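## Task

Find the box marked with a K on its top face and place only that box inside the tote near the door, fully within the tote's rim. All other boxes must stay on their desks, nothing new may end up on the floor, and the robot must not topple or finish leaning. The result must hold by itself, not because the robot is still holding it.

## Robot and tools

Robot: a Hello Robot Stretch 4, about 1.6 m tall. It has one arm: an omni-wheel base, a lift on a mast, a telescoping arm reaching forward, a three-joint wrist and a two-finger gripper. The base rim extends up to 0.23 m from the base origin. Loose objects may occasionally get nudged by something outside the robot.

Frames: the base frame sits on the floor beneath the base centre, x forward, y left, z up. hand_pose is reported in it and marks a point between the open fingertips; with all wrist joints at zero its axes line up with the base frame. Its printed position may be slightly wrong. The odometry frame is the base frame as it was when the scene began; base_odometry counts wheel rotation only, so slip looks like travel. Heading runs -3.142 to 3.142, positive to the left.

execute_actions: argument actions is a list holding one action (or empty, which only reports state and images). Optional cameras: a list of names from head_camera, head_left_camera, head_right_camera, wrist_camera, all; omitted, null or ["all"] gives all, [] gives none. An action contains base, joints, or both, plus optional pace and contact_limits; or it contains only end_of_arm. All motions in one action start together.
- base: exactly one key, each a relative offset from where the base last reported itself. translate_m: straight drive in metres, forward positive, -2 to 2. strafe_m: sideways in metres, left positive, -2 to 2. rotate_rad: turn in place in radians, counter-clockwise (left) positive, -3.2 to 3.2.
- joints: absolute targets, keyed by name. lift_m 0 to 1.2 m; arm_m 0 to 0.55 m extension; wrist_yaw_rad -1.134 to 4.276 (0 straight ahead, positive left, 3.14 stowed backward, above 3.4 the arm may block it); wrist_pitch_rad -1.117 to 4.259 (0 level, 1.57 pointing down); wrist_roll_rad -1.117 to 4.259 (0 fingers level, positive is clockwise viewed from behind); gripper_m -0.038 to 0.141, the fingertip gap in metres (negative means fingers pressing together). Done tolerances: lift and arm ±0.004, yaw and roll ±0.02, pitch ±0.05, gripper ±0.004. Joint targets outside range get clipped and reported; any other bad value or unknown key rejects the whole call. A single action runs at most 15 s.
- pace: "slow", "default", "fast" or "max"; base up to 0.1/0.3/0.4/0.6 m/s and 1/2/3/4 rad/s respectively, further reduced when the lift is above 0.2 m (to 0.3 m/s and 1 rad/s at full height).
- contact_limits: only arm_m, 0 (gentlest) to 0.75 (firmest), default 0.5; how hard the arm may push before halting.
- end_of_arm: "enable_torque" re-powers wrist or gripper motors that shut off.
A part left out of an action may still be driving toward an older target without the statuses showing it. If a result reports a stop, later movement, wait and finished_scene calls in that same reply are skipped.

wait: seconds, 0 to 10; nothing is commanded; returns state and images.
zoom_image: camera plus region [x0, y0, x1, y1] in pixels of that camera's most recent full image, origin top-left, no larger than 504 by 504.
finished_scene: scene, the number of the current scene; ends it irreversibly once the last command has been held, and reports success plus the next task. Replying with no tool call ends everything.

Result lines: base_status and joint_status tell how each motion ended: done (for the base, the wheels turned the commanded amount even if slipping), off_target (resting away from target, possibly still pushing), contact_stop_at_<key> (hit something; that part goes slack, a slack lift may sag, slack wheels may roll), limit_stop_at_<name> (built-in limit), time_out, torque_fault (wrist or gripper motor went limp; send enable_torque). After those stops the old target is dropped. on_its_own lists what the call did not command; its "held at" is the held target, not the actual position. limit_stop_at_tilt means leaning past 6 degrees: lift, arm and wheels go slack until the lean drops. limit_stop_at_own_body means a joint nearly hit the robot; move it away, not further in. Risky when pitch is below -0.2 with roll below -0.4 or above 4. To unfold at scene start, send lift_m 0.4 and wrist_yaw_rad 0 together.
turned_by_wheels vs turned_by_imu: a gap over roughly 0.1 rad suggests a collision or slip, with heading error about their difference. base_tilt in degrees, forward and right positive, with a fixed bias up to about 1.5. lidar_m: 12 distances from the base origin, 30-degree sectors, first straight ahead then counter-clockwise (4th left, 7th rear, 10th right); "-" is nothing seen or closer than 0.25 m; sees from about 0.15 m up, so table tops register; misses glass, thin legs and much behind. wrist_depth_mm: 7x7 grid of median depths, 100 to 2000 mm, row by row from top left; includes the robot's own body. motor_effort: percent of maximum, positive toward higher joint values, bracket shows the noisy peak; wheel positive means turning right. A level gripper carrying weight pushes wrist_pitch_rad effort away from 0.

Gripping: command a gap narrower than the object; squeezing harder pulls it toward the wrist, opening pushes it out. Neither gripper_m nor done proves a grasp; look for a clear gripper effort change. If fingertips stick on a surface, raise the lift.

Cameras: head_camera at the mast top looking forward-down (rotate the base to look around); head_left_camera and head_right_camera are fisheyes beside it, angled further down, showing base and arm; wrist_camera looks along the fingers, tips near the image bottom. Calibration is given per camera as K, distortion and T_world_to_cam (base frame to camera), with small per-scene errors.

Avoid: dropping or sliding objects, slamming, hard pushes, knocking boxes off desks, driving or turning with over 1 kg held and arm_m above 0.2 (tip risk, worse at fast or max), strong pushes with the gripper raised high, and level gripper loads near 2 kg (wrist shutoff). Release the box so it rests inside the tote on its own before finishing.

Each tool is called as a command line: name --argument value for each argument, lists and objects as JSON in quotes; but a table of rows of numbers goes row by row, as --pt "numbers of a row", without its own name.

## Session

I'll start by looking at the current state and images.

execute_actions --actions '[]'

Scene clock: 0.00 s.
base_odometry: x=+0.000 y=+0.000 heading=+0.000 (m, m, rad; odometry frame)
turned_by_wheels: +0.000 (rad since the last result)
turned_by_imu: +0.000 (rad since the last result)
base_tilt: forward=-0.3 right=-0.2 (deg)
lidar_m: 0.96 1.39 1.36 1.07 0.82 0.81 0.91 1.56 0.88 1.15 0.89 0.85
base_status: not commanded
joint_positions: lift_m=+0.213 arm_m=+0.002 wrist_yaw_rad=+3.102 wrist_pitch_rad=+0.011 wrist_roll_rad=-0.011 gripper_m=+0.057
joint_status: not commanded
motor_effort: lift_m=+19 arm_m=+0 wrist_yaw_rad=+3 wrist_pitch_rad=-5 wrist_roll_rad=-1 gripper_m=-5 wheel_0=+0 wheel_1=-1 wheel_2=+1 (%)
hand_pose: x=-0.1120 y=+0.0986 z=+0.3879 quat_wxyz=(+0.020, -0.006, -0.005, +1.000) (m; base frame)
wrist_depth_mm: - 134 - 1025 891 759 691 / - 125 183 1042 891 788 707 / - 132 191 1060 904 778 691 / 136 137 - 1025 904 788 715 / 1499 1808 - 1060 866 798 707 / 1182 1281 195 1025 195 788 707 / 854 854 960 - 878 768 715
pictures: head_camera, head_left_camera, head_right_camera, wrist_camera
Images, in order (width x height): head_camera 420x560, head_left_camera 420x672, head_right_camera 420x672, wrist_camera 616x392.

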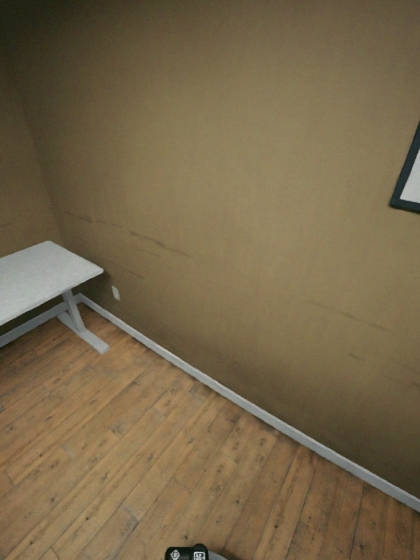

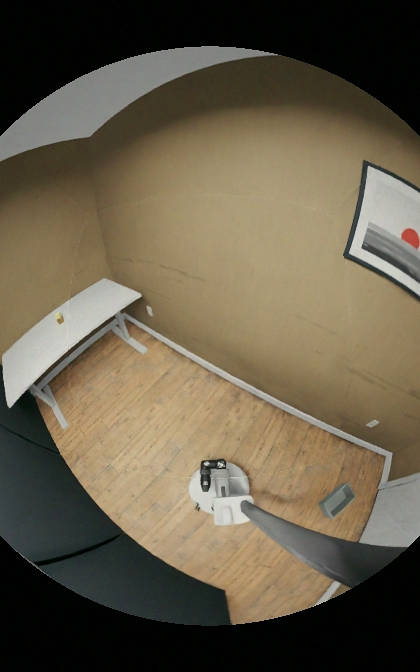

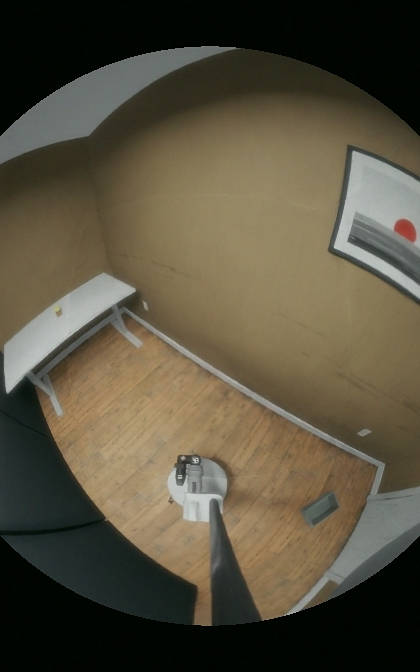

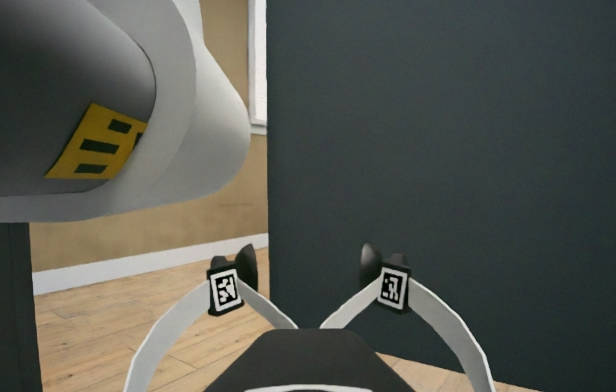

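zoom_image --camera "head_left_camera" --region '[20, 280, 120, 360]'

zoom_image --camera "head_right_camera" --region '[260, 450, 420, 600]'

Region (20, 280, 120, 360) of head_left_camera's 420x672 image, scaled by 5.040, with more detail than that image has; it fills the top 403 rows of this view, and the rest is white.

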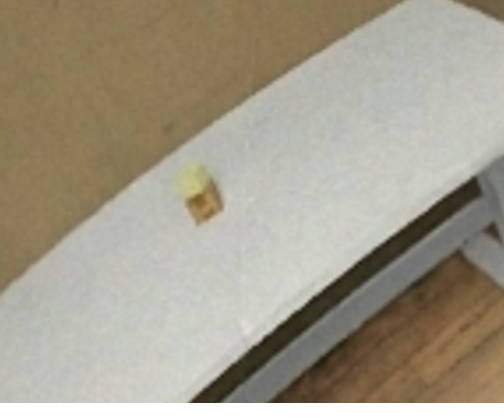

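Region (260, 450, 420, 600) of head_right_camera's 420x672 image, scaled by 3.150, with more detail than that image has; it fills the top 472 rows of this view, and the rest is white.

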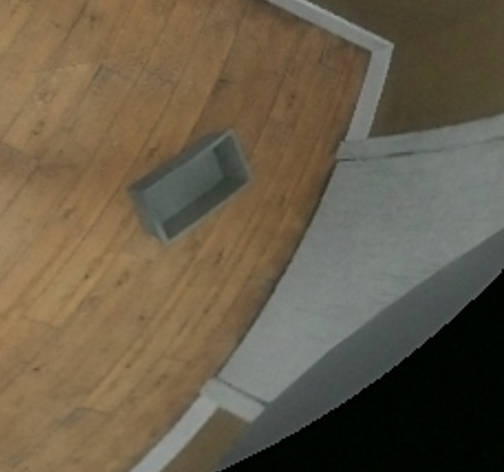

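execute_actions --actions '[{"base": {"rotate_rad": 0.88}}]' --cameras '["head_camera", "head_left_camera"]'

Scene clock: 9.73 s.
base_odometry: x=+0.000 y=+0.000 heading=+0.880 (m, m, rad; odometry frame)
turned_by_wheels: +0.880 (rad since the last result)
turned_by_imu: +0.876 (rad since the last result)
base_tilt: forward=-0.3 right=-0.2 (deg)
lidar_m: 1.37 1.22 0.87 0.82 0.83 1.67 0.90 0.97 0.90 0.86 0.90 1.22
base_status: done
joint_positions: lift_m=+0.213 arm_m=+0.002 wrist_yaw_rad=+3.102 wrist_pitch_rad=+0.011 wrist_roll_rad=-0.011 gripper_m=+0.057
joint_status: not commanded
motor_effort: lift_m=+19(19) arm_m=+0(0) wrist_yaw_rad=+0(0) wrist_pitch_rad=-5(4) wrist_roll_rad=+0(2) gripper_m=-2(4) wheel_0=-2(8) wheel_1=-1(7) wheel_2=-1(9) (%)
hand_pose: x=-0.1120 y=+0.0986 z=+0.3879 quat_wxyz=(+0.020, -0.006, -0.005, +1.000) (m; base frame)
wrist_depth_mm: - 134 1661 1661 1708 1756 1708 / - 125 183 1661 1708 1708 1708 / - 132 191 1661 1708 1756 1756 / 136 137 1576 1661 1708 1708 1756 / 1576 1618 1661 1661 1756 1756 1756 / 1160 1098 195 1308 195 1255 1205 / 878 854 946 - 960 854 891
pictures: head_camera, head_left_camera
Images, in order (width x height): head_camera 420x560, head_left_camera 420x672.

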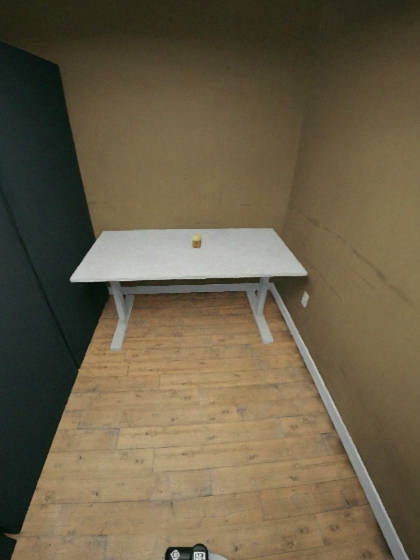

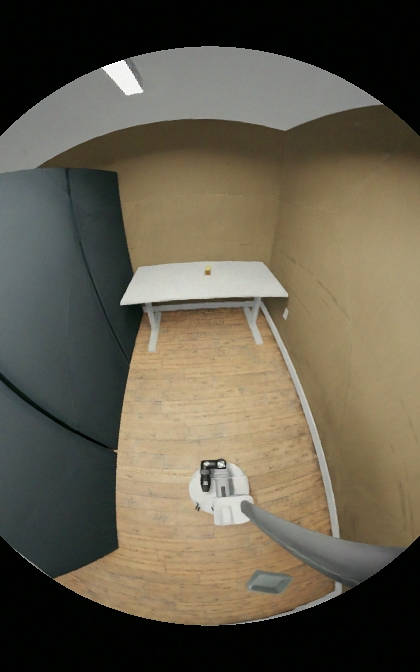

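zoom_image --camera "head_camera" --region '[170, 220, 230, 265]'

Region (170, 220, 230, 265) of head_camera's 420x560 image, scaled by 8.400, with more detail than that image has; it fills the top 378 rows of this view, and the rest is white.

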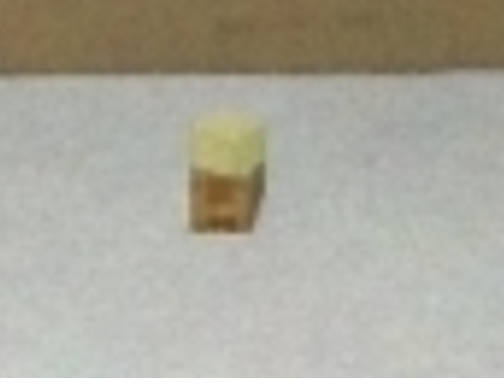

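execute_actions --actions '[{"base": {"translate_m": 0.8}, "pace": "fast"}]' --cameras '["head_camera", "head_left_camera"]'

Scene clock: 16.50 s.
base_odometry: x=+0.510 y=+0.617 heading=+0.880 (m, m, rad; odometry frame)
turned_by_wheels: +0.000 (rad since the last result)
turned_by_imu: -0.004 (rad since the last result)
base_tilt: forward=-0.2 right=-0.3 (deg)
lidar_m: 0.55 0.59 0.79 0.84 0.86 1.17 1.67 1.26 0.89 0.84 0.87 0.60
base_status: done
joint_positions: lift_m=+0.213 arm_m=+0.002 wrist_yaw_rad=+3.102 wrist_pitch_rad=+0.011 wrist_roll_rad=-0.011 gripper_m=+0.057
joint_status: not commanded
motor_effort: lift_m=+19(19) arm_m=+0(0) wrist_yaw_rad=+1(1) wrist_pitch_rad=-5(4) wrist_roll_rad=-1(0) gripper_m=-4(2) wheel_0=+1(9) wheel_1=+1(7) wheel_2=+1(14) (%)
hand_pose: x=-0.1120 y=+0.0986 z=+0.3879 quat_wxyz=(+0.020, -0.006, -0.005, +1.000) (m; base frame)
wrist_depth_mm: - 134 - - - 1366 976 / - 125 183 - - 1397 1008 / - 132 190 - - 1430 991 / 136 137 - - - 1430 1008 / 1464 - - - - 1430 1025 / 1182 1281 195 1281 195 1182 1008 / 866 866 946 - 931 854 891
pictures: head_camera, head_left_camera
Images, in order (width x height): head_camera 420x560, head_left_camera 420x672.

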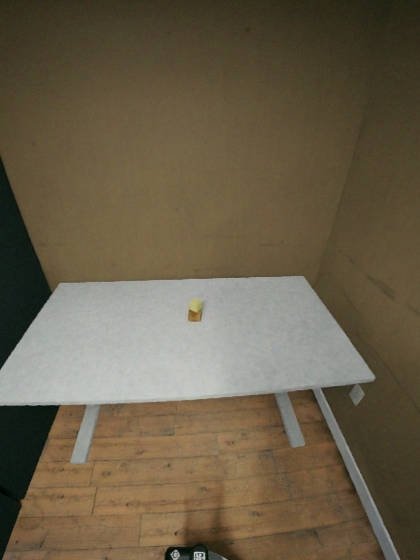

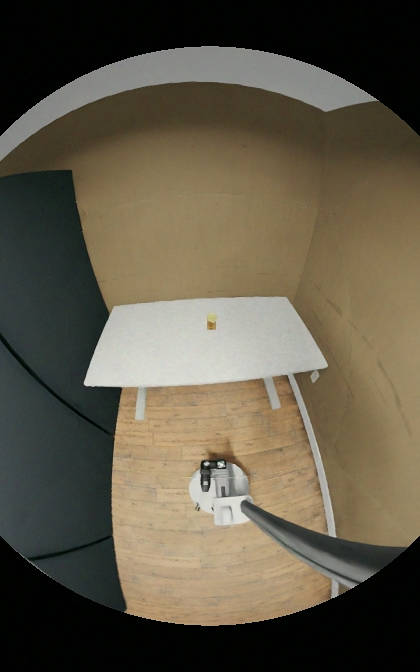

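zoom_image --camera "head_camera" --region '[165, 285, 225, 335]'

Region (165, 285, 225, 335) of head_camera's 420x560 image, scaled by 8.400, with more detail than that image has.

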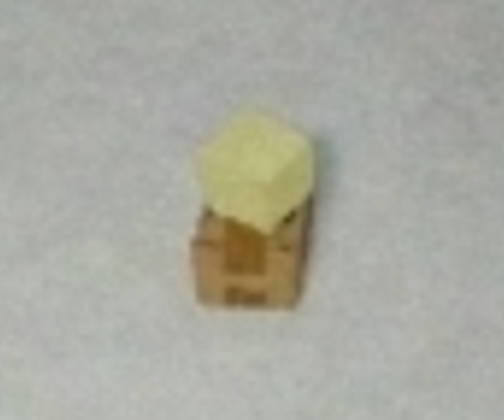

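execute_actions --actions '[{"joints": {"lift_m": 0.8, "wrist_yaw_rad": 1.4, "gripper_m": 0.12}, "pace": "fast"}]' --cameras '["head_left_camera"]'

Scene clock: 42.63 s.
base_odometry: x=+0.510 y=+0.617 heading=+0.880 (m, m, rad; odometry frame)
turned_by_wheels: +0.000 (rad since the last result)
turned_by_imu: -0.002 (rad since the last result)
base_tilt: forward=-0.4 right=-0.2 (deg)
lidar_m: 0.55 0.59 0.77 0.84 0.87 1.17 1.68 1.26 0.91 0.84 0.88 0.61
base_status: not commanded
joint_positions: lift_m=+0.800 arm_m=+0.002 wrist_yaw_rad=+1.401 wrist_pitch_rad=+0.011 wrist_roll_rad=-0.011 gripper_m=+0.120
joint_status: all done
motor_effort: lift_m=+23(25) arm_m=+0(0) wrist_yaw_rad=-1(3) wrist_pitch_rad=-5(5) wrist_roll_rad=-1(1) gripper_m=+2(1) wheel_0=+2(1) wheel_1=+1(1) wheel_2=+1(1) (%)
hand_pose: x=+0.3079 y=+0.2695 z=+0.9748 quat_wxyz=(+0.765, -0.008, +0.001, +0.644) (m; base frame)
wrist_depth_mm: 732 750 798 842 878 917 960 / 732 759 778 831 866 931 976 / 732 768 798 831 891 931 976 / 741 768 798 842 891 931 991 / 741 768 798 866 891 960 991 / 750 768 798 842 768 788 831 / 750 778 820 - 699 609 603
pictures: head_left_camera
Images, in order (width x height): head_left_camera 420x672.

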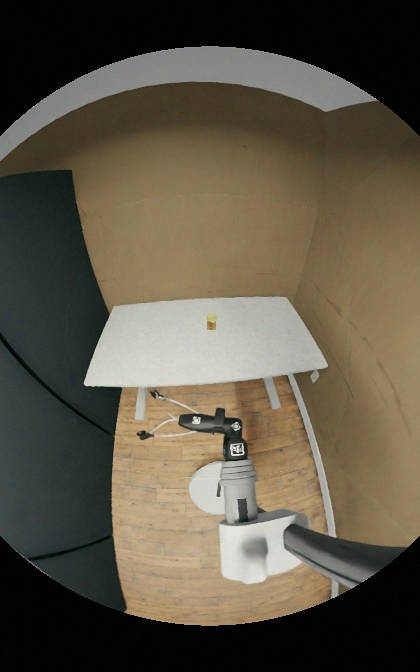

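execute_actions --actions '[{"base": {"strafe_m": 0.11}, "joints": {"lift_m": 1.08, "wrist_yaw_rad": 0.0, "wrist_pitch_rad": 1.57, "gripper_m": 0.12}, "pace": "fast"}]' --cameras '["head_camera", "head_left_camera", "wrist_camera"]'

Scene clock: 58.00 s.
base_odometry: x=+0.425 y=+0.687 heading=+0.880 (m, m, rad; odometry frame)
turned_by_wheels: +0.000 (rad since the last result)
turned_by_imu: -0.002 (rad since the last result)
base_tilt: forward=-0.3 right=-0.2 (deg)
lidar_m: 0.55 0.58 0.78 0.74 0.77 1.04 1.73 1.39 1.02 0.95 0.88 0.59
base_status: done
joint_positions: lift_m=+1.080 arm_m=+0.002 wrist_yaw_rad=+0.000 wrist_pitch_rad=+1.570 wrist_roll_rad=-0.011 gripper_m=+0.120
joint_status: all done
motor_effort: lift_m=+22(24) arm_m=+0(0) wrist_yaw_rad=+3(6) wrist_pitch_rad=+0(3) wrist_roll_rad=-1(0) gripper_m=-2(0) wheel_0=-1(14) wheel_1=+1(12) wheel_2=+0(1) (%)
hand_pose: x=+0.1732 y=-0.0874 z=+0.9695 quat_wxyz=(+0.707, -0.004, +0.707, +0.004) (m; base frame)
wrist_depth_mm: 1160 1160 1160 1182 1138 1160 1160 / 1182 1160 1182 1160 1182 1160 1160 / 1182 1182 1182 1160 1160 1182 1160 / 1182 1182 1182 1160 1182 1160 1182 / 1205 1160 976 960 1182 1182 1182 / 1160 1205 960 854 1182 1160 1182 / 1160 1182 1160 - 1182 1182 1182
pictures: head_camera, head_left_camera, wrist_camera
camera_calibration (this result's frames):
wrist_camera: T_world_to_cam=[[0.00969091, -0.999952, 0.00149922, -0.0875168], [-0.998669, -0.00960251, 0.0506708, 0.165526], [-0.050654, -0.00198827, -0.998714, 1.20713], [0, 0, 0, 1]] pos_world=[0.2273, -0.083523, 1.19732]
Images, in order (width x height): head_camera 420x560, head_left_camera 420x672, wrist_camera 616x392.

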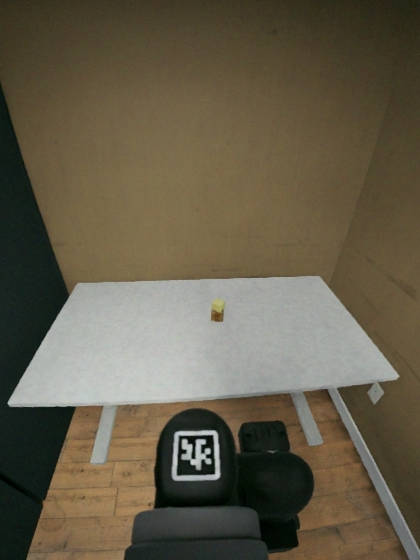

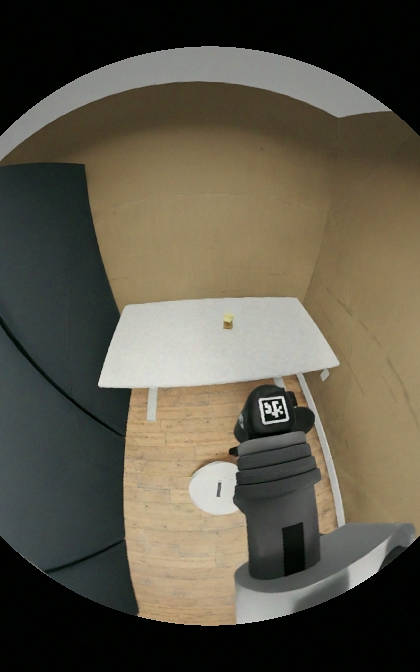

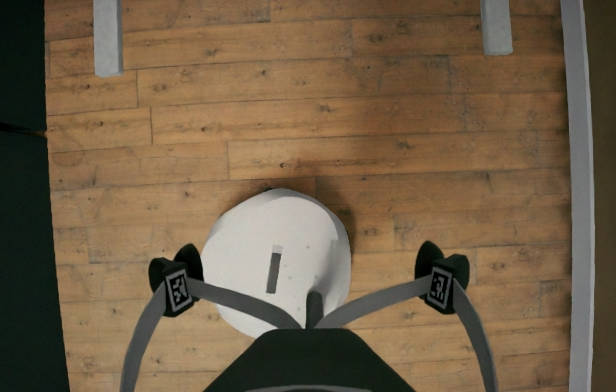

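execute_actions --actions '[{"base": {"translate_m": 0.33}, "joints": {"arm_m": 0.47}, "pace": "fast"}]' --cameras '["head_left_camera", "wrist_camera"]'

Scene clock: 67.10 s.
base_odometry: x=+0.635 y=+0.941 heading=+0.880 (m, m, rad; odometry frame)
turned_by_wheels: +0.000 (rad since the last result)
turned_by_imu: -0.003 (rad since the last result)
base_tilt: forward=-0.3 right=-0.2 (deg)
lidar_m: 0.25 0.25 0.32 0.75 0.78 1.07 1.99 1.42 1.00 0.94 0.34 0.25
base_status: done
joint_positions: lift_m=+1.080 arm_m=+0.469 wrist_yaw_rad=+0.000 wrist_pitch_rad=+1.570 wrist_roll_rad=-0.011 gripper_m=+0.120
joint_status: all done
motor_effort: lift_m=+22(22) arm_m=+8(9) wrist_yaw_rad=-1(0) wrist_pitch_rad=-1(1) wrist_roll_rad=-1(0) gripper_m=-2(1) wheel_0=+3(12) wheel_1=+1(7) wheel_2=+0(12) (%)
hand_pose: x=+0.6398 y=-0.0874 z=+0.9695 quat_wxyz=(+0.707, -0.004, +0.707, +0.004) (m; base frame)
wrist_depth_mm: 462 462 462 459 462 462 455 / 466 466 466 462 459 466 462 / 466 466 469 462 466 459 466 / 469 469 469 418 466 466 466 / 473 473 469 469 466 473 469 / 473 473 473 473 473 473 473 / 477 477 477 - 473 477 473
pictures: head_left_camera, wrist_camera
camera_calibration (this result's frames):
wrist_camera: T_world_to_cam=[[0.00966547, -0.999952, 0.00149956, -0.0920228], [-0.998671, -0.00957713, 0.0506464, 0.631543], [-0.0506296, -0.00198709, -0.998716, 1.23075], [0, 0, 0, 1]] pos_world=[0.693905, -0.0835244, 1.19733]
Images, in order (width x height): head_left_camera 420x672, wrist_camera 616x392.

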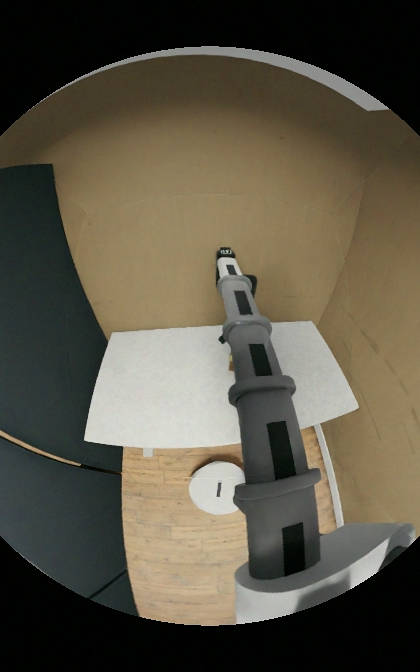

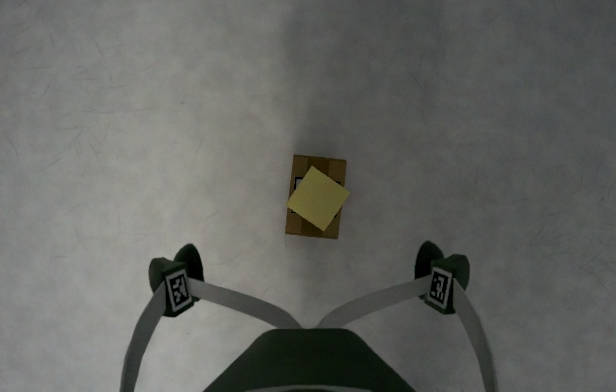

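zoom_image --camera "wrist_camera" --region '[260, 140, 380, 250]'

Region (260, 140, 380, 250) of wrist_camera's 616x392 image, scaled by 4.200; it fills the top 462 rows of this view, and the rest is white.

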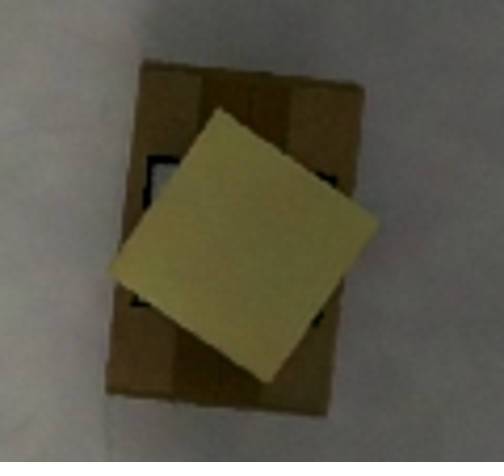

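execute_actions --actions '[{"base": {"strafe_m": -0.008}, "joints": {"arm_m": 0.5, "wrist_roll_rad": 0.61, "lift_m": 0.98, "gripper_m": 0.085}}]' --cameras '["head_right_camera", "wrist_camera"]'

Scene clock: 82.67 s.
base_odometry: x=+0.641 y=+0.936 heading=+0.880 (m, m, rad; odometry frame)
turned_by_wheels: +0.000 (rad since the last result)
turned_by_imu: -0.002 (rad since the last result)
base_tilt: forward=-0.3 right=-0.2 (deg)
lidar_m: 0.25 0.25 0.33 0.77 0.79 1.08 2.02 1.41 0.99 0.92 0.37 0.25
base_status: done
joint_positions: lift_m=+0.980 arm_m=+0.499 wrist_yaw_rad=+0.000 wrist_pitch_rad=+1.570 wrist_roll_rad=+0.610 gripper_m=+0.085
joint_status: all done
motor_effort: lift_m=+16(23) arm_m=+8(8) wrist_yaw_rad=+1(1) wrist_pitch_rad=+1(3) wrist_roll_rad=+1(6) gripper_m=-2(4) wheel_0=-1(13) wheel_1=+0(7) wheel_2=+0(0) (%)
hand_pose: x=+0.6697 y=-0.0874 z=+0.8700 quat_wxyz=(+0.675, +0.212, +0.674, -0.212) (m; base frame)
wrist_depth_mm: 366 366 364 364 364 364 362 / 366 366 366 366 366 364 364 / 368 370 368 366 368 368 366 / 370 370 370 368 370 368 368 / 373 375 373 285 370 368 370 / 375 373 373 373 373 373 373 / 379 377 375 - 375 375 375
pictures: head_right_camera, wrist_camera
camera_calibration (this result's frames):
wrist_camera: T_world_to_cam=[[-0.57389, -0.818932, 0.00104384, 0.314838], [-0.817838, 0.573188, 0.0509604, 0.595985], [-0.0423314, 0.028392, -0.9987, 1.13004], [0, 0, 0, 1]] pos_world=[0.715937, -0.115865, 1.09787]
Images, in order (width x height): head_right_camera 420x672, wrist_camera 616x392.

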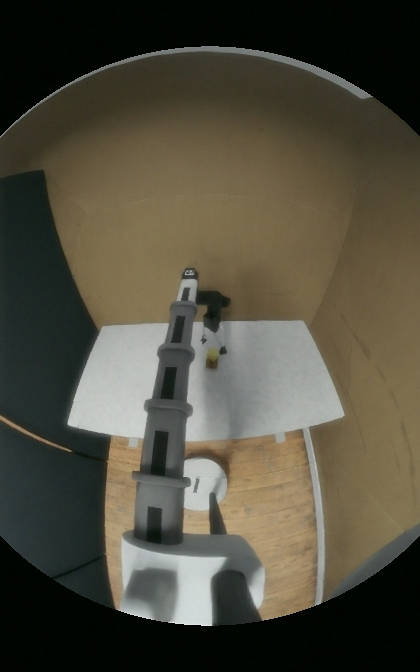

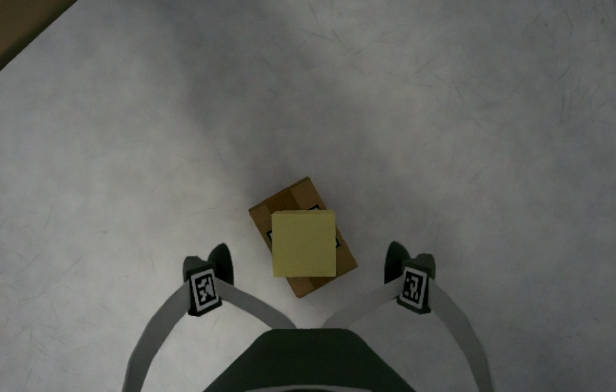

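execute_actions --actions '[{"joints": {"lift_m": 0.918}}]' --cameras '["head_right_camera", "wrist_camera"]'

Scene clock: 90.83 s.
base_odometry: x=+0.641 y=+0.936 heading=+0.880 (m, m, rad; odometry frame)
turned_by_wheels: +0.000 (rad since the last result)
turned_by_imu: -0.002 (rad since the last result)
base_tilt: forward=-0.2 right=-0.2 (deg)
lidar_m: 0.25 0.25 0.31 0.76 0.79 1.06 2.00 1.43 0.98 0.93 0.35 0.25
base_status: not commanded
joint_positions: lift_m=+0.918 arm_m=+0.499 wrist_yaw_rad=+0.000 wrist_pitch_rad=+1.570 wrist_roll_rad=+0.610 gripper_m=+0.085
joint_status: all done
motor_effort: lift_m=+16(16) arm_m=+8(8) wrist_yaw_rad=+0(2) wrist_pitch_rad=+0(0) wrist_roll_rad=+0(1) gripper_m=+1(0) wheel_0=-1(1) wheel_1=+0(0) wheel_2=+0(0) (%)
hand_pose: x=+0.6697 y=-0.0874 z=+0.8080 quat_wxyz=(+0.675, +0.212, +0.674, -0.212) (m; base frame)
wrist_depth_mm: 304 304 304 303 303 301 303 / 306 306 307 304 304 303 304 / 307 309 307 307 306 306 303 / 309 309 309 307 307 309 307 / 310 310 310 221 309 309 309 / 314 314 310 223 310 310 309 / 315 314 314 - 312 312 310
pictures: head_right_camera, wrist_camera
camera_calibration (this result's frames):
wrist_camera: T_world_to_cam=[[-0.573892, -0.818931, 0.00104384, 0.314905], [-0.817836, 0.57319, 0.0509604, 0.599145], [-0.0423314, 0.0283921, -0.9987, 1.06813], [0, 0, 0, 1]] pos_world=[0.715939, -0.115865, 1.03588]
Images, in order (width x height): head_right_camera 420x672, wrist_camera 616x392.

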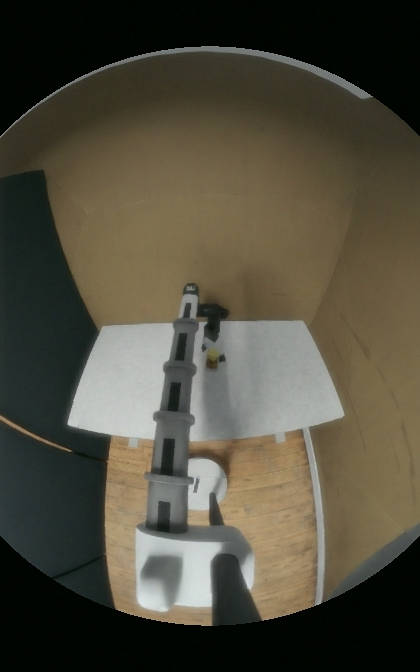

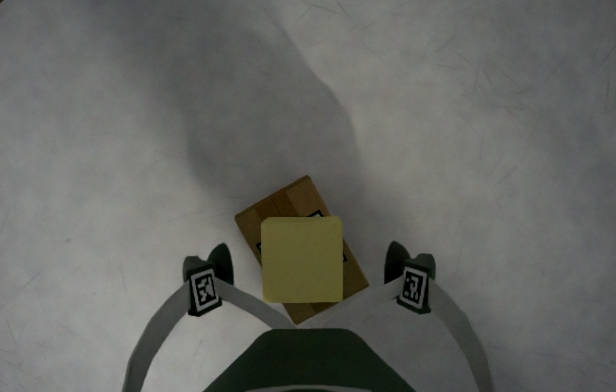

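zoom_image --camera "head_right_camera" --region '[175, 300, 255, 385]'

Region (175, 300, 255, 385) of head_right_camera's 420x672 image, scaled by 5.929, with more detail than that image has; it fills the left 474 columns of this view, and the rest is white.

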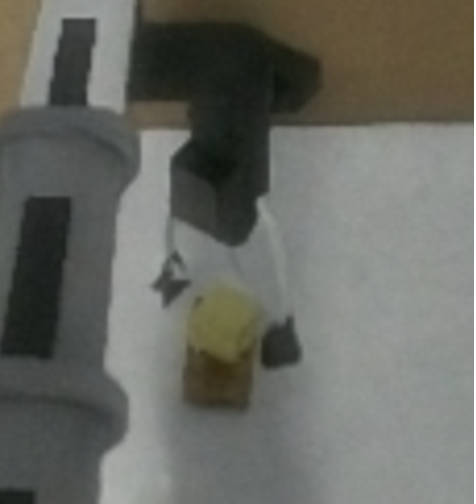

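execute_actions --actions '[{"joints": {"lift_m": 0.904}, "pace": "slow"}]' --cameras '[]'

execute_actions --actions '[{"joints": {"gripper_m": 0.02}}]' --cameras '["head_right_camera", "wrist_camera"]'

Scene clock: 103.27 s.
base_odometry: x=+0.641 y=+0.936 heading=+0.880 (m, m, rad; odometry frame)
turned_by_wheels: +0.000 (rad since the last result)
turned_by_imu: -0.002 (rad since the last result)
base_tilt: forward=-0.3 right=-0.2 (deg)
lidar_m: 0.25 0.25 0.32 0.77 0.80 1.04 2.02 1.40 1.00 0.92 0.38 0.26
base_status: not commanded
joint_positions: lift_m=+0.904 arm_m=+0.499 wrist_yaw_rad=+0.000 wrist_pitch_rad=+1.570 wrist_roll_rad=+0.610 gripper_m=+0.085
joint_status: all done
motor_effort: lift_m=+15(14) arm_m=+8(8) wrist_yaw_rad=+1(0) wrist_pitch_rad=+1(2) wrist_roll_rad=+0(1) gripper_m=-2(3) wheel_0=-1(1) wheel_1=+0(0) wheel_2=+0(0) (%)
hand_pose: x=+0.6697 y=-0.0874 z=+0.7940 quat_wxyz=(+0.675, +0.212, +0.674, -0.212) (m; base frame)
wrist_depth_mm: 290 291 290 290 290 290 289 / 293 291 291 291 290 290 290 / 294 293 293 293 293 291 291 / 297 294 294 293 294 293 294 / 297 297 294 207 294 296 296 / 298 298 297 209 247 298 296 / 301 301 300 - 298 300 298
pictures: none
No camera images: the call's "cameras" was empty. Leave "cameras" out to get every camera's image.

Scene clock: 104.73 s.
base_odometry: x=+0.641 y=+0.936 heading=+0.880 (m, m, rad; odometry frame)
turned_by_wheels: +0.000 (rad since the last result)
turned_by_imu: -0.001 (rad since the last result)
base_tilt: forward=-0.3 right=-0.2 (deg)
lidar_m: 0.25 0.25 0.34 0.77 0.80 1.06 2.01 1.43 0.99 0.93 0.37 0.25
base_status: not commanded
joint_positions: lift_m=+0.904 arm_m=+0.499 wrist_yaw_rad=+0.000 wrist_pitch_rad=+1.570 wrist_roll_rad=+0.610 gripper_m=+0.020
joint_status: all done
motor_effort: lift_m=+15(16) arm_m=+8(8) wrist_yaw_rad=+0(3) wrist_pitch_rad=+1(2) wrist_roll_rad=+0(0) gripper_m=-13(13) wheel_0=+0(0) wheel_1=+0(0) wheel_2=+0(0) (%)
hand_pose: x=+0.6697 y=-0.0874 z=+0.7940 quat_wxyz=(+0.675, +0.212, +0.674, -0.212) (m; base frame)
wrist_depth_mm: 291 291 290 289 289 287 289 / 293 293 291 291 291 289 290 / 293 294 293 293 293 293 290 / 296 297 294 294 294 294 293 / 297 297 297 200 294 294 294 / 300 298 192 200 190 297 296 / 300 301 298 - 297 297 296
pictures: head_right_camera, wrist_camera
camera_calibration (this result's frames):
wrist_camera: T_world_to_cam=[[-0.573893, -0.81893, 0.00104391, 0.314921], [-0.817836, 0.573191, 0.0509605, 0.599859], [-0.0423314, 0.0283921, -0.9987, 1.05415], [0, 0, 0, 1]] pos_world=[0.715941, -0.115865, 1.02188]
Images, in order (width x height): head_right_camera 420x672, wrist_camera 616x392.

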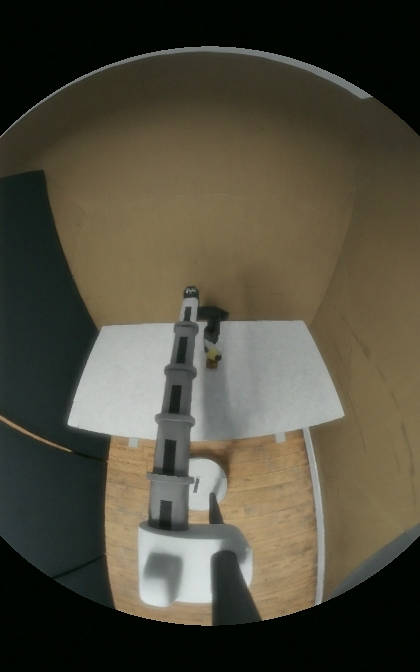

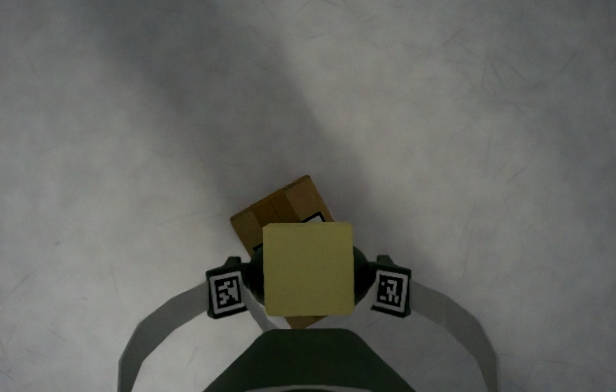

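execute_actions --actions '[{"joints": {"lift_m": 0.925, "arm_m": 0.36}}]' --cameras '["wrist_camera"]'

Scene clock: 108.33 s.
base_odometry: x=+0.641 y=+0.936 heading=+0.880 (m, m, rad; odometry frame)
turned_by_wheels: +0.000 (rad since the last result)
turned_by_imu: -0.001 (rad since the last result)
base_tilt: forward=-0.3 right=-0.2 (deg)
lidar_m: 0.25 0.25 0.32 0.76 0.80 1.07 2.02 1.38 0.97 0.93 0.33 0.25
base_status: not commanded
joint_positions: lift_m=+0.925 arm_m=+0.361 wrist_yaw_rad=+0.000 wrist_pitch_rad=+1.570 wrist_roll_rad=+0.610 gripper_m=+0.020
joint_status: all done
motor_effort: lift_m=+23(25) arm_m=-8(8) wrist_yaw_rad=+1(1) wrist_pitch_rad=+0(1) wrist_roll_rad=-1(0) gripper_m=-14(11) wheel_0=-1(1) wheel_1=+0(0) wheel_2=+0(0) (%)
hand_pose: x=+0.5326 y=-0.0874 z=+0.8144 quat_wxyz=(+0.675, +0.212, +0.674, -0.212) (m; base frame)
wrist_depth_mm: 310 310 310 309 309 309 307 / 314 310 263 310 309 310 309 / 315 314 264 312 314 312 310 / 315 315 317 315 314 314 314 / 317 317 315 200 315 317 315 / 320 319 192 200 190 317 315 / 322 322 320 - 319 317 319
pictures: wrist_camera
camera_calibration (this result's frames):
wrist_camera: T_world_to_cam=[[-0.574088, -0.818793, 0.00114265, 0.236262], [-0.81769, 0.573386, 0.0511013, 0.48653], [-0.0424966, 0.0284023, -0.998693, 1.06877], [0, 0, 0, 1]] pos_world=[0.578885, -0.115876, 1.04224]
Images, in order (width x height): wrist_camera 616x392.

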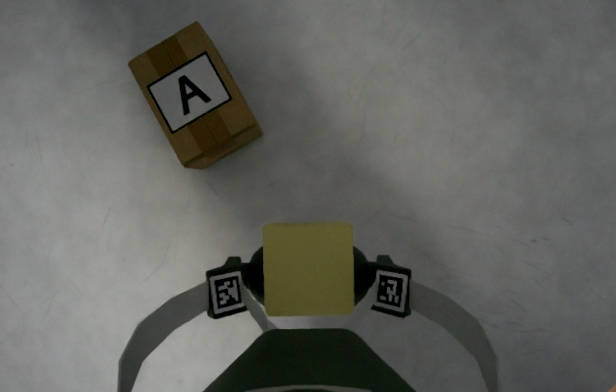

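execute_actions --actions '[{"joints": {"lift_m": 0.856}}]' --cameras '[]'

execute_actions --actions '[{"joints": {"gripper_m": 0.085}}]' --cameras '["wrist_camera"]'

Scene clock: 112.87 s.
base_odometry: x=+0.641 y=+0.936 heading=+0.880 (m, m, rad; odometry frame)
turned_by_wheels: +0.000 (rad since the last result)
turned_by_imu: -0.002 (rad since the last result)
base_tilt: forward=-0.3 right=-0.2 (deg)
lidar_m: 0.25 0.25 0.33 0.77 0.79 1.06 2.00 1.42 0.99 0.93 0.38 0.25
base_status: not commanded
joint_positions: lift_m=+0.856 arm_m=+0.361 wrist_yaw_rad=+0.000 wrist_pitch_rad=+1.570 wrist_roll_rad=+0.610 gripper_m=+0.020
joint_status: all done
motor_effort: lift_m=+16(24) arm_m=-9(8) wrist_yaw_rad=+1(2) wrist_pitch_rad=+2(0) wrist_roll_rad=-3(0) gripper_m=-12(12) wheel_0=+0(1) wheel_1=+0(0) wheel_2=+0(0) (%)
hand_pose: x=+0.5326 y=-0.0874 z=+0.7460 quat_wxyz=(+0.675, +0.212, +0.674, -0.212) (m; base frame)
wrist_depth_mm: 244 194 242 243 242 242 242 / 244 195 196 245 244 243 242 / 246 211 246 246 245 245 244 / 247 248 247 248 247 247 247 / 250 249 249 200 247 246 247 / 251 250 192 200 190 249 248 / 252 251 253 - 250 250 250
pictures: none
No camera images: the call's "cameras" was empty. Leave "cameras" out to get every camera's image.

Scene clock: 114.33 s.
base_odometry: x=+0.641 y=+0.936 heading=+0.880 (m, m, rad; odometry frame)
turned_by_wheels: +0.000 (rad since the last result)
turned_by_imu: -0.001 (rad since the last result)
base_tilt: forward=-0.3 right=-0.2 (deg)
lidar_m: 0.25 0.25 0.32 0.77 0.77 1.05 2.03 1.38 0.99 0.92 0.37 0.25
base_status: not commanded
joint_positions: lift_m=+0.856 arm_m=+0.361 wrist_yaw_rad=+0.000 wrist_pitch_rad=+1.570 wrist_roll_rad=+0.610 gripper_m=+0.085
joint_status: all done
motor_effort: lift_m=+16(16) arm_m=-8(9) wrist_yaw_rad=+2(2) wrist_pitch_rad=+0(2) wrist_roll_rad=-2(1) gripper_m=-1(13) wheel_0=-1(1) wheel_1=+0(0) wheel_2=+0(0) (%)
hand_pose: x=+0.5326 y=-0.0874 z=+0.7460 quat_wxyz=(+0.675, +0.212, +0.674, -0.212) (m; base frame)
wrist_depth_mm: 244 194 242 243 242 243 241 / 246 195 196 245 244 243 242 / 246 211 246 245 244 245 244 / 249 248 247 247 246 246 246 / 250 249 248 210 248 248 247 / 250 250 250 211 249 249 249 / 253 251 251 - 250 249 251
pictures: wrist_camera
camera_calibration (this result's frames):
wrist_camera: T_world_to_cam=[[-0.574088, -0.818793, 0.00114265, 0.236339], [-0.81769, 0.573386, 0.0511013, 0.490024], [-0.0424966, 0.0284023, -0.998693, 1.00046], [0, 0, 0, 1]] pos_world=[0.578883, -0.115876, 0.973839]
Images, in order (width x height): wrist_camera 616x392.

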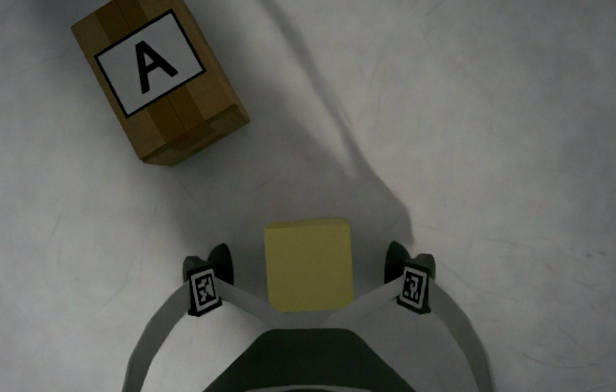

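execute_actions --actions '[{"joints": {"lift_m": 0.93}, "pace": "fast"}]' --cameras '[]'

execute_actions --actions '[{"base": {"translate_m": -0.3}, "joints": {"arm_m": 0.0, "wrist_roll_rad": 0.0}, "pace": "fast"}]' --cameras '[]'

execute_actions --actions '[{"base": {"rotate_rad": 1.37}, "joints": {"lift_m": 0.45}, "pace": "fast"}]' --cameras '["head_left_camera", "head_right_camera"]'

Scene clock: 129.23 s.
base_odometry: x=+0.641 y=+0.936 heading=+0.880 (m, m, rad; odometry frame)
turned_by_wheels: +0.000 (rad since the last result)
turned_by_imu: -0.002 (rad since the last result)
base_tilt: forward=-0.4 right=-0.2 (deg)
lidar_m: 0.25 0.25 0.31 0.76 0.78 1.04 1.99 1.40 0.98 0.93 0.35 0.25
base_status: not commanded
joint_positions: lift_m=+0.930 arm_m=+0.361 wrist_yaw_rad=+0.000 wrist_pitch_rad=+1.570 wrist_roll_rad=+0.610 gripper_m=+0.085
joint_status: all done
motor_effort: lift_m=+23(25) arm_m=-9(9) wrist_yaw_rad=+3(2) wrist_pitch_rad=+0(0) wrist_roll_rad=-1(2) gripper_m=-3(4) wheel_0=-1(1) wheel_1=+0(0) wheel_2=+0(0) (%)
hand_pose: x=+0.5326 y=-0.0874 z=+0.8194 quat_wxyz=(+0.675, +0.212, +0.674, -0.212) (m; base frame)
wrist_depth_mm: 317 317 314 315 314 312 312 / 317 317 268 315 314 317 315 / 320 319 270 320 317 317 317 / 320 322 320 320 320 319 317 / 322 324 322 285 320 322 319 / 325 324 325 322 322 320 322 / 325 325 325 - 324 324 322
pictures: none
No camera images: the call's "cameras" was empty. Leave "cameras" out to get every camera's image.

Scene clock: 131.47 s.
base_odometry: x=+0.450 y=+0.705 heading=+0.880 (m, m, rad; odometry frame)
turned_by_wheels: +0.000 (rad since the last result)
turned_by_imu: -0.001 (rad since the last result)
base_tilt: forward=-0.3 right=-0.2 (deg)
lidar_m: 0.52 0.55 0.72 0.74 0.78 1.06 1.72 1.39 1.00 0.94 0.80 0.57
base_status: done
joint_positions: lift_m=+0.930 arm_m=+0.003 wrist_yaw_rad=+0.000 wrist_pitch_rad=+1.570 wrist_roll_rad=+0.000 gripper_m=+0.085
joint_status: all done
joint sent to its limit — the command would take arm_m past its lower limit, so that joint was sent only as far as its limit.
motor_effort: lift_m=+23(23) arm_m=-8(10) wrist_yaw_rad=+2(2) wrist_pitch_rad=+1(1) wrist_roll_rad=-2(5) gripper_m=-3(3) wheel_0=-2(6) wheel_1=-2(8) wheel_2=-1(12) (%)
hand_pose: x=+0.1744 y=-0.0874 z=+0.8195 quat_wxyz=(+0.707, +0.000, +0.707, +0.000) (m; base frame)
wrist_depth_mm: 1008 1008 1025 1008 1008 1025 1008 / 1025 1042 1025 1008 1025 1025 1025 / 1025 1025 1008 1042 1025 1025 1025 / 1042 1042 1042 1042 1042 1042 1042 / 1025 1025 820 831 1042 1042 1025 / 1060 1042 809 820 842 1025 1042 / 1060 1060 1060 - 1042 1042 1060
pictures: none
No camera images: the call's "cameras" was empty. Leave "cameras" out to get every camera's image.

Scene clock: 133.77 s.
base_odometry: x=+0.450 y=+0.705 heading=+2.249 (m, m, rad; odometry frame)
turned_by_wheels: +1.369 (rad since the last result)
turned_by_imu: +1.366 (rad since the last result)
base_tilt: forward=-0.4 right=-0.2 (deg)
lidar_m: 0.74 0.74 0.88 1.57 1.74 1.09 0.94 0.94 0.62 0.54 0.53 0.62
base_status: done
joint_positions: lift_m=+0.450 arm_m=+0.003 wrist_yaw_rad=+0.000 wrist_pitch_rad=+1.570 wrist_roll_rad=+0.000 gripper_m=+0.085
joint_status: all done
motor_effort: lift_m=+16(20) arm_m=-8(8) wrist_yaw_rad=+2(2) wrist_pitch_rad=+1(1) wrist_roll_rad=-2(0) gripper_m=-3(3) wheel_0=-4(8) wheel_1=-3(8) wheel_2=-1(10) (%)
hand_pose: x=+0.1745 y=-0.0874 z=+0.3400 quat_wxyz=(+0.707, +0.000, +0.707, +0.000) (m; base frame)
wrist_depth_mm: 549 559 554 554 549 549 554 / 559 554 564 554 549 554 549 / 564 564 559 559 559 559 554 / 559 564 559 554 559 559 559 / 564 357 351 351 564 564 559 / 569 351 349 349 351 569 559 / 351 353 353 - 368 569 564
pictures: head_left_camera, head_right_camera
Images, in order (width x height): head_left_camera 420x672, head_right_camera 420x672.

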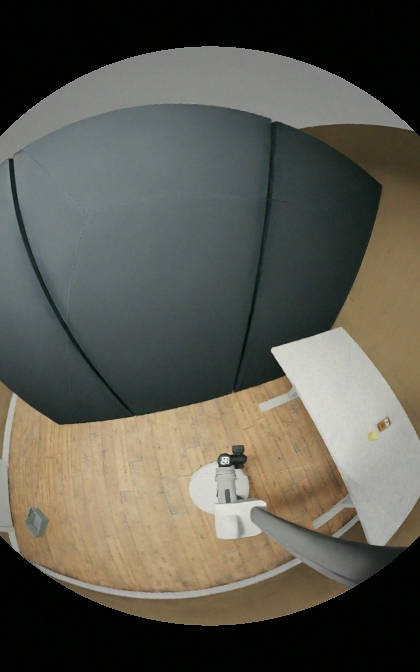

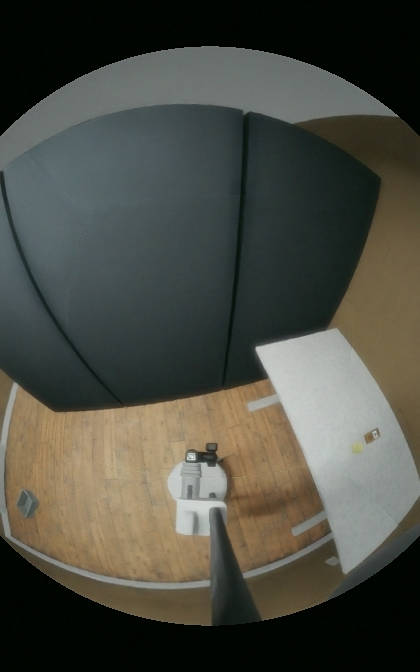

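execute_actions --actions '[{"base": {"strafe_m": 1.98}, "pace": "max"}]' --cameras '["head_camera", "head_left_camera", "head_right_camera"]'

Scene clock: 145.57 s.
base_odometry: x=-1.091 y=-0.538 heading=+2.250 (m, m, rad; odometry frame)
turned_by_wheels: +0.000 (rad since the last result)
turned_by_imu: +0.002 (rad since the last result)
base_tilt: forward=-0.3 right=-0.1 (deg)
lidar_m: 2.49 1.00 0.57 0.49 0.49 0.55 0.79 0.64 1.66 2.45 0.53 0.51
base_status: done
joint_positions: lift_m=+0.450 arm_m=+0.003 wrist_yaw_rad=+0.000 wrist_pitch_rad=+1.570 wrist_roll_rad=+0.000 gripper_m=+0.085
joint_status: not commanded
motor_effort: lift_m=+19(19) arm_m=-8(8) wrist_yaw_rad=+2(3) wrist_pitch_rad=+1(1) wrist_roll_rad=-3(1) gripper_m=+3(1) wheel_0=+2(16) wheel_1=+0(15) wheel_2=+1(1) (%)
hand_pose: x=+0.1745 y=-0.0874 z=+0.3398 quat_wxyz=(+0.707, +0.000, +0.707, +0.000) (m; base frame)
wrist_depth_mm: 554 554 559 554 554 549 415 / 559 559 554 559 554 554 549 / 559 559 559 554 559 554 559 / 559 564 554 559 554 559 559 / 569 355 349 349 564 559 564 / 569 349 349 349 351 564 564 / 355 351 353 - 368 569 569
pictures: head_camera, head_left_camera, head_right_camera
Images, in order (width x height): head_camera 420x560, head_left_camera 420x672, head_right_camera 420x672.

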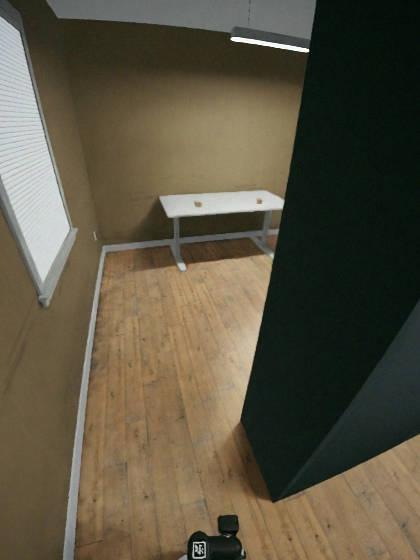

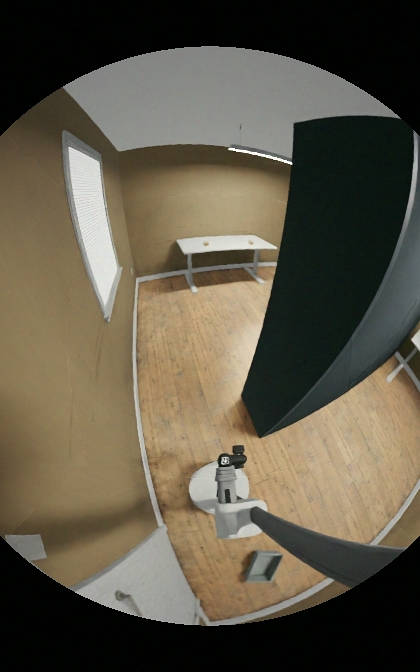

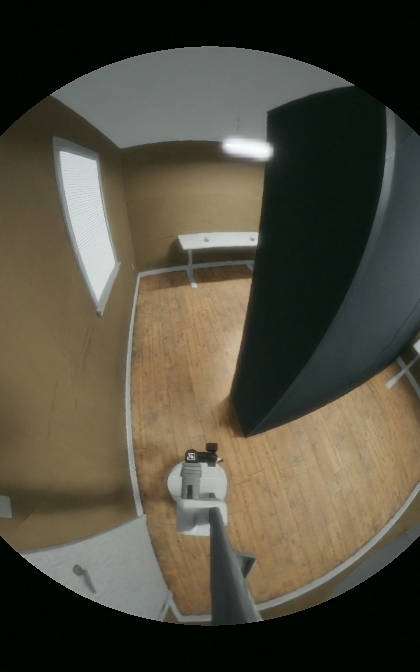

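zoom_image --camera "head_camera" --region '[155, 180, 295, 230]'

Region (155, 180, 295, 230) of head_camera's 420x560 image, scaled by 3.600, with more detail than that image has; it fills the top 180 rows of this view, and the rest is white.

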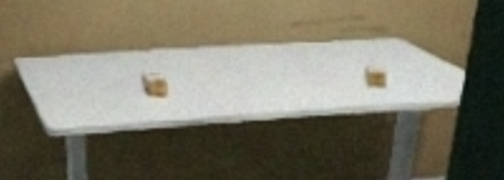

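execute_actions --actions '[{"base": {"rotate_rad": 0.2}, "pace": "fast"}]' --cameras '[]'

execute_actions --actions '[{"base": {"translate_m": 1.7}, "pace": "max"}]' --cameras '["head_camera", "head_left_camera", "head_right_camera"]'

Scene clock: 154.80 s.
base_odometry: x=-1.091 y=-0.538 heading=+2.449 (m, m, rad; odometry frame)
turned_by_wheels: +0.199 (rad since the last result)
turned_by_imu: +0.198 (rad since the last result)
base_tilt: forward=-0.3 right=-0.3 (deg)
lidar_m: 2.41 0.75 0.52 0.48 0.51 0.62 0.69 0.72 1.97 1.31 0.54 0.59
base_status: done
joint_positions: lift_m=+0.450 arm_m=+0.003 wrist_yaw_rad=+0.000 wrist_pitch_rad=+1.570 wrist_roll_rad=+0.000 gripper_m=+0.085
joint_status: not commanded
motor_effort: lift_m=+19(19) arm_m=-8(8) wrist_yaw_rad=+3(1) wrist_pitch_rad=+2(0) wrist_roll_rad=-2(0) gripper_m=-4(1) wheel_0=-4(9) wheel_1=-1(8) wheel_2=-2(9) (%)
hand_pose: x=+0.1745 y=-0.0874 z=+0.3398 quat_wxyz=(+0.707, +0.000, +0.707, +0.000) (m; base frame)
wrist_depth_mm: 554 549 554 549 549 549 496 / 554 559 554 549 554 559 512 / 564 559 554 559 554 554 554 / 559 554 559 559 564 559 559 / 564 357 351 347 559 564 564 / 564 353 349 349 351 564 559 / 355 353 351 - 368 569 564
pictures: none
No camera images: the call's "cameras" was empty. Leave "cameras" out to get every camera's image.

Scene clock: 159.53 s.
base_odometry: x=-2.400 y=+0.547 heading=+2.449 (m, m, rad; odometry frame)
turned_by_wheels: +0.000 (rad since the last result)
turned_by_imu: -0.005 (rad since the last result)
base_tilt: forward=-0.3 right=-0.2 (deg)
lidar_m: 0.85 0.88 0.57 0.54 0.56 0.76 1.96 1.03 1.30 2.33 1.19 0.81
base_status: done
joint_positions: lift_m=+0.450 arm_m=+0.003 wrist_yaw_rad=+0.000 wrist_pitch_rad=+1.570 wrist_roll_rad=+0.000 gripper_m=+0.085
joint_status: not commanded
motor_effort: lift_m=+19(19) arm_m=-8(8) wrist_yaw_rad=+3(0) wrist_pitch_rad=+1(0) wrist_roll_rad=-3(1) gripper_m=-3(3) wheel_0=+2(11) wheel_1=+0(8) wheel_2=+3(15) (%)
hand_pose: x=+0.1745 y=-0.0874 z=+0.3398 quat_wxyz=(+0.707, +0.000, +0.707, +0.000) (m; base frame)
wrist_depth_mm: 554 549 549 554 554 554 549 / 559 554 554 549 549 554 554 / 554 554 554 559 559 564 554 / 559 559 554 559 559 554 559 / 564 359 349 349 559 559 564 / 569 353 351 351 351 564 564 / 353 351 353 - 368 574 564
pictures: head_camera, head_left_camera, head_right_camera
Images, in order (width x height): head_camera 420x560, head_left_camera 420x672, head_right_camera 420x672.

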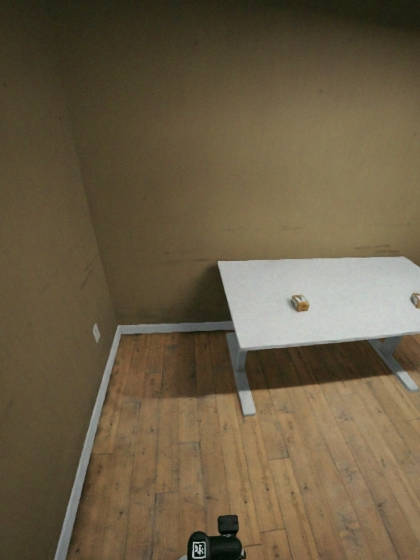

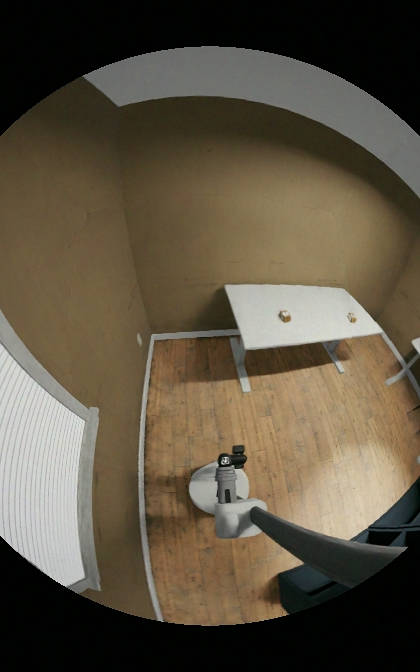

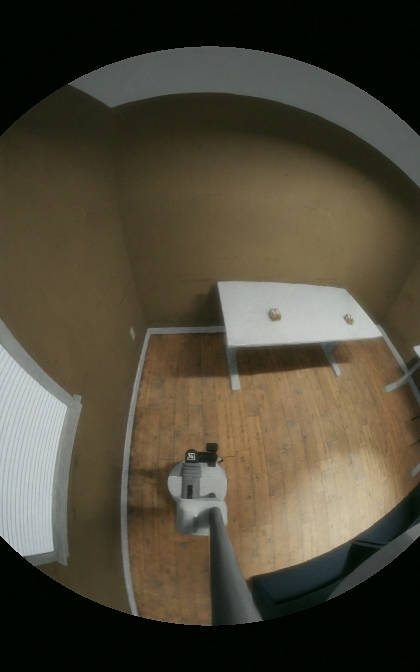

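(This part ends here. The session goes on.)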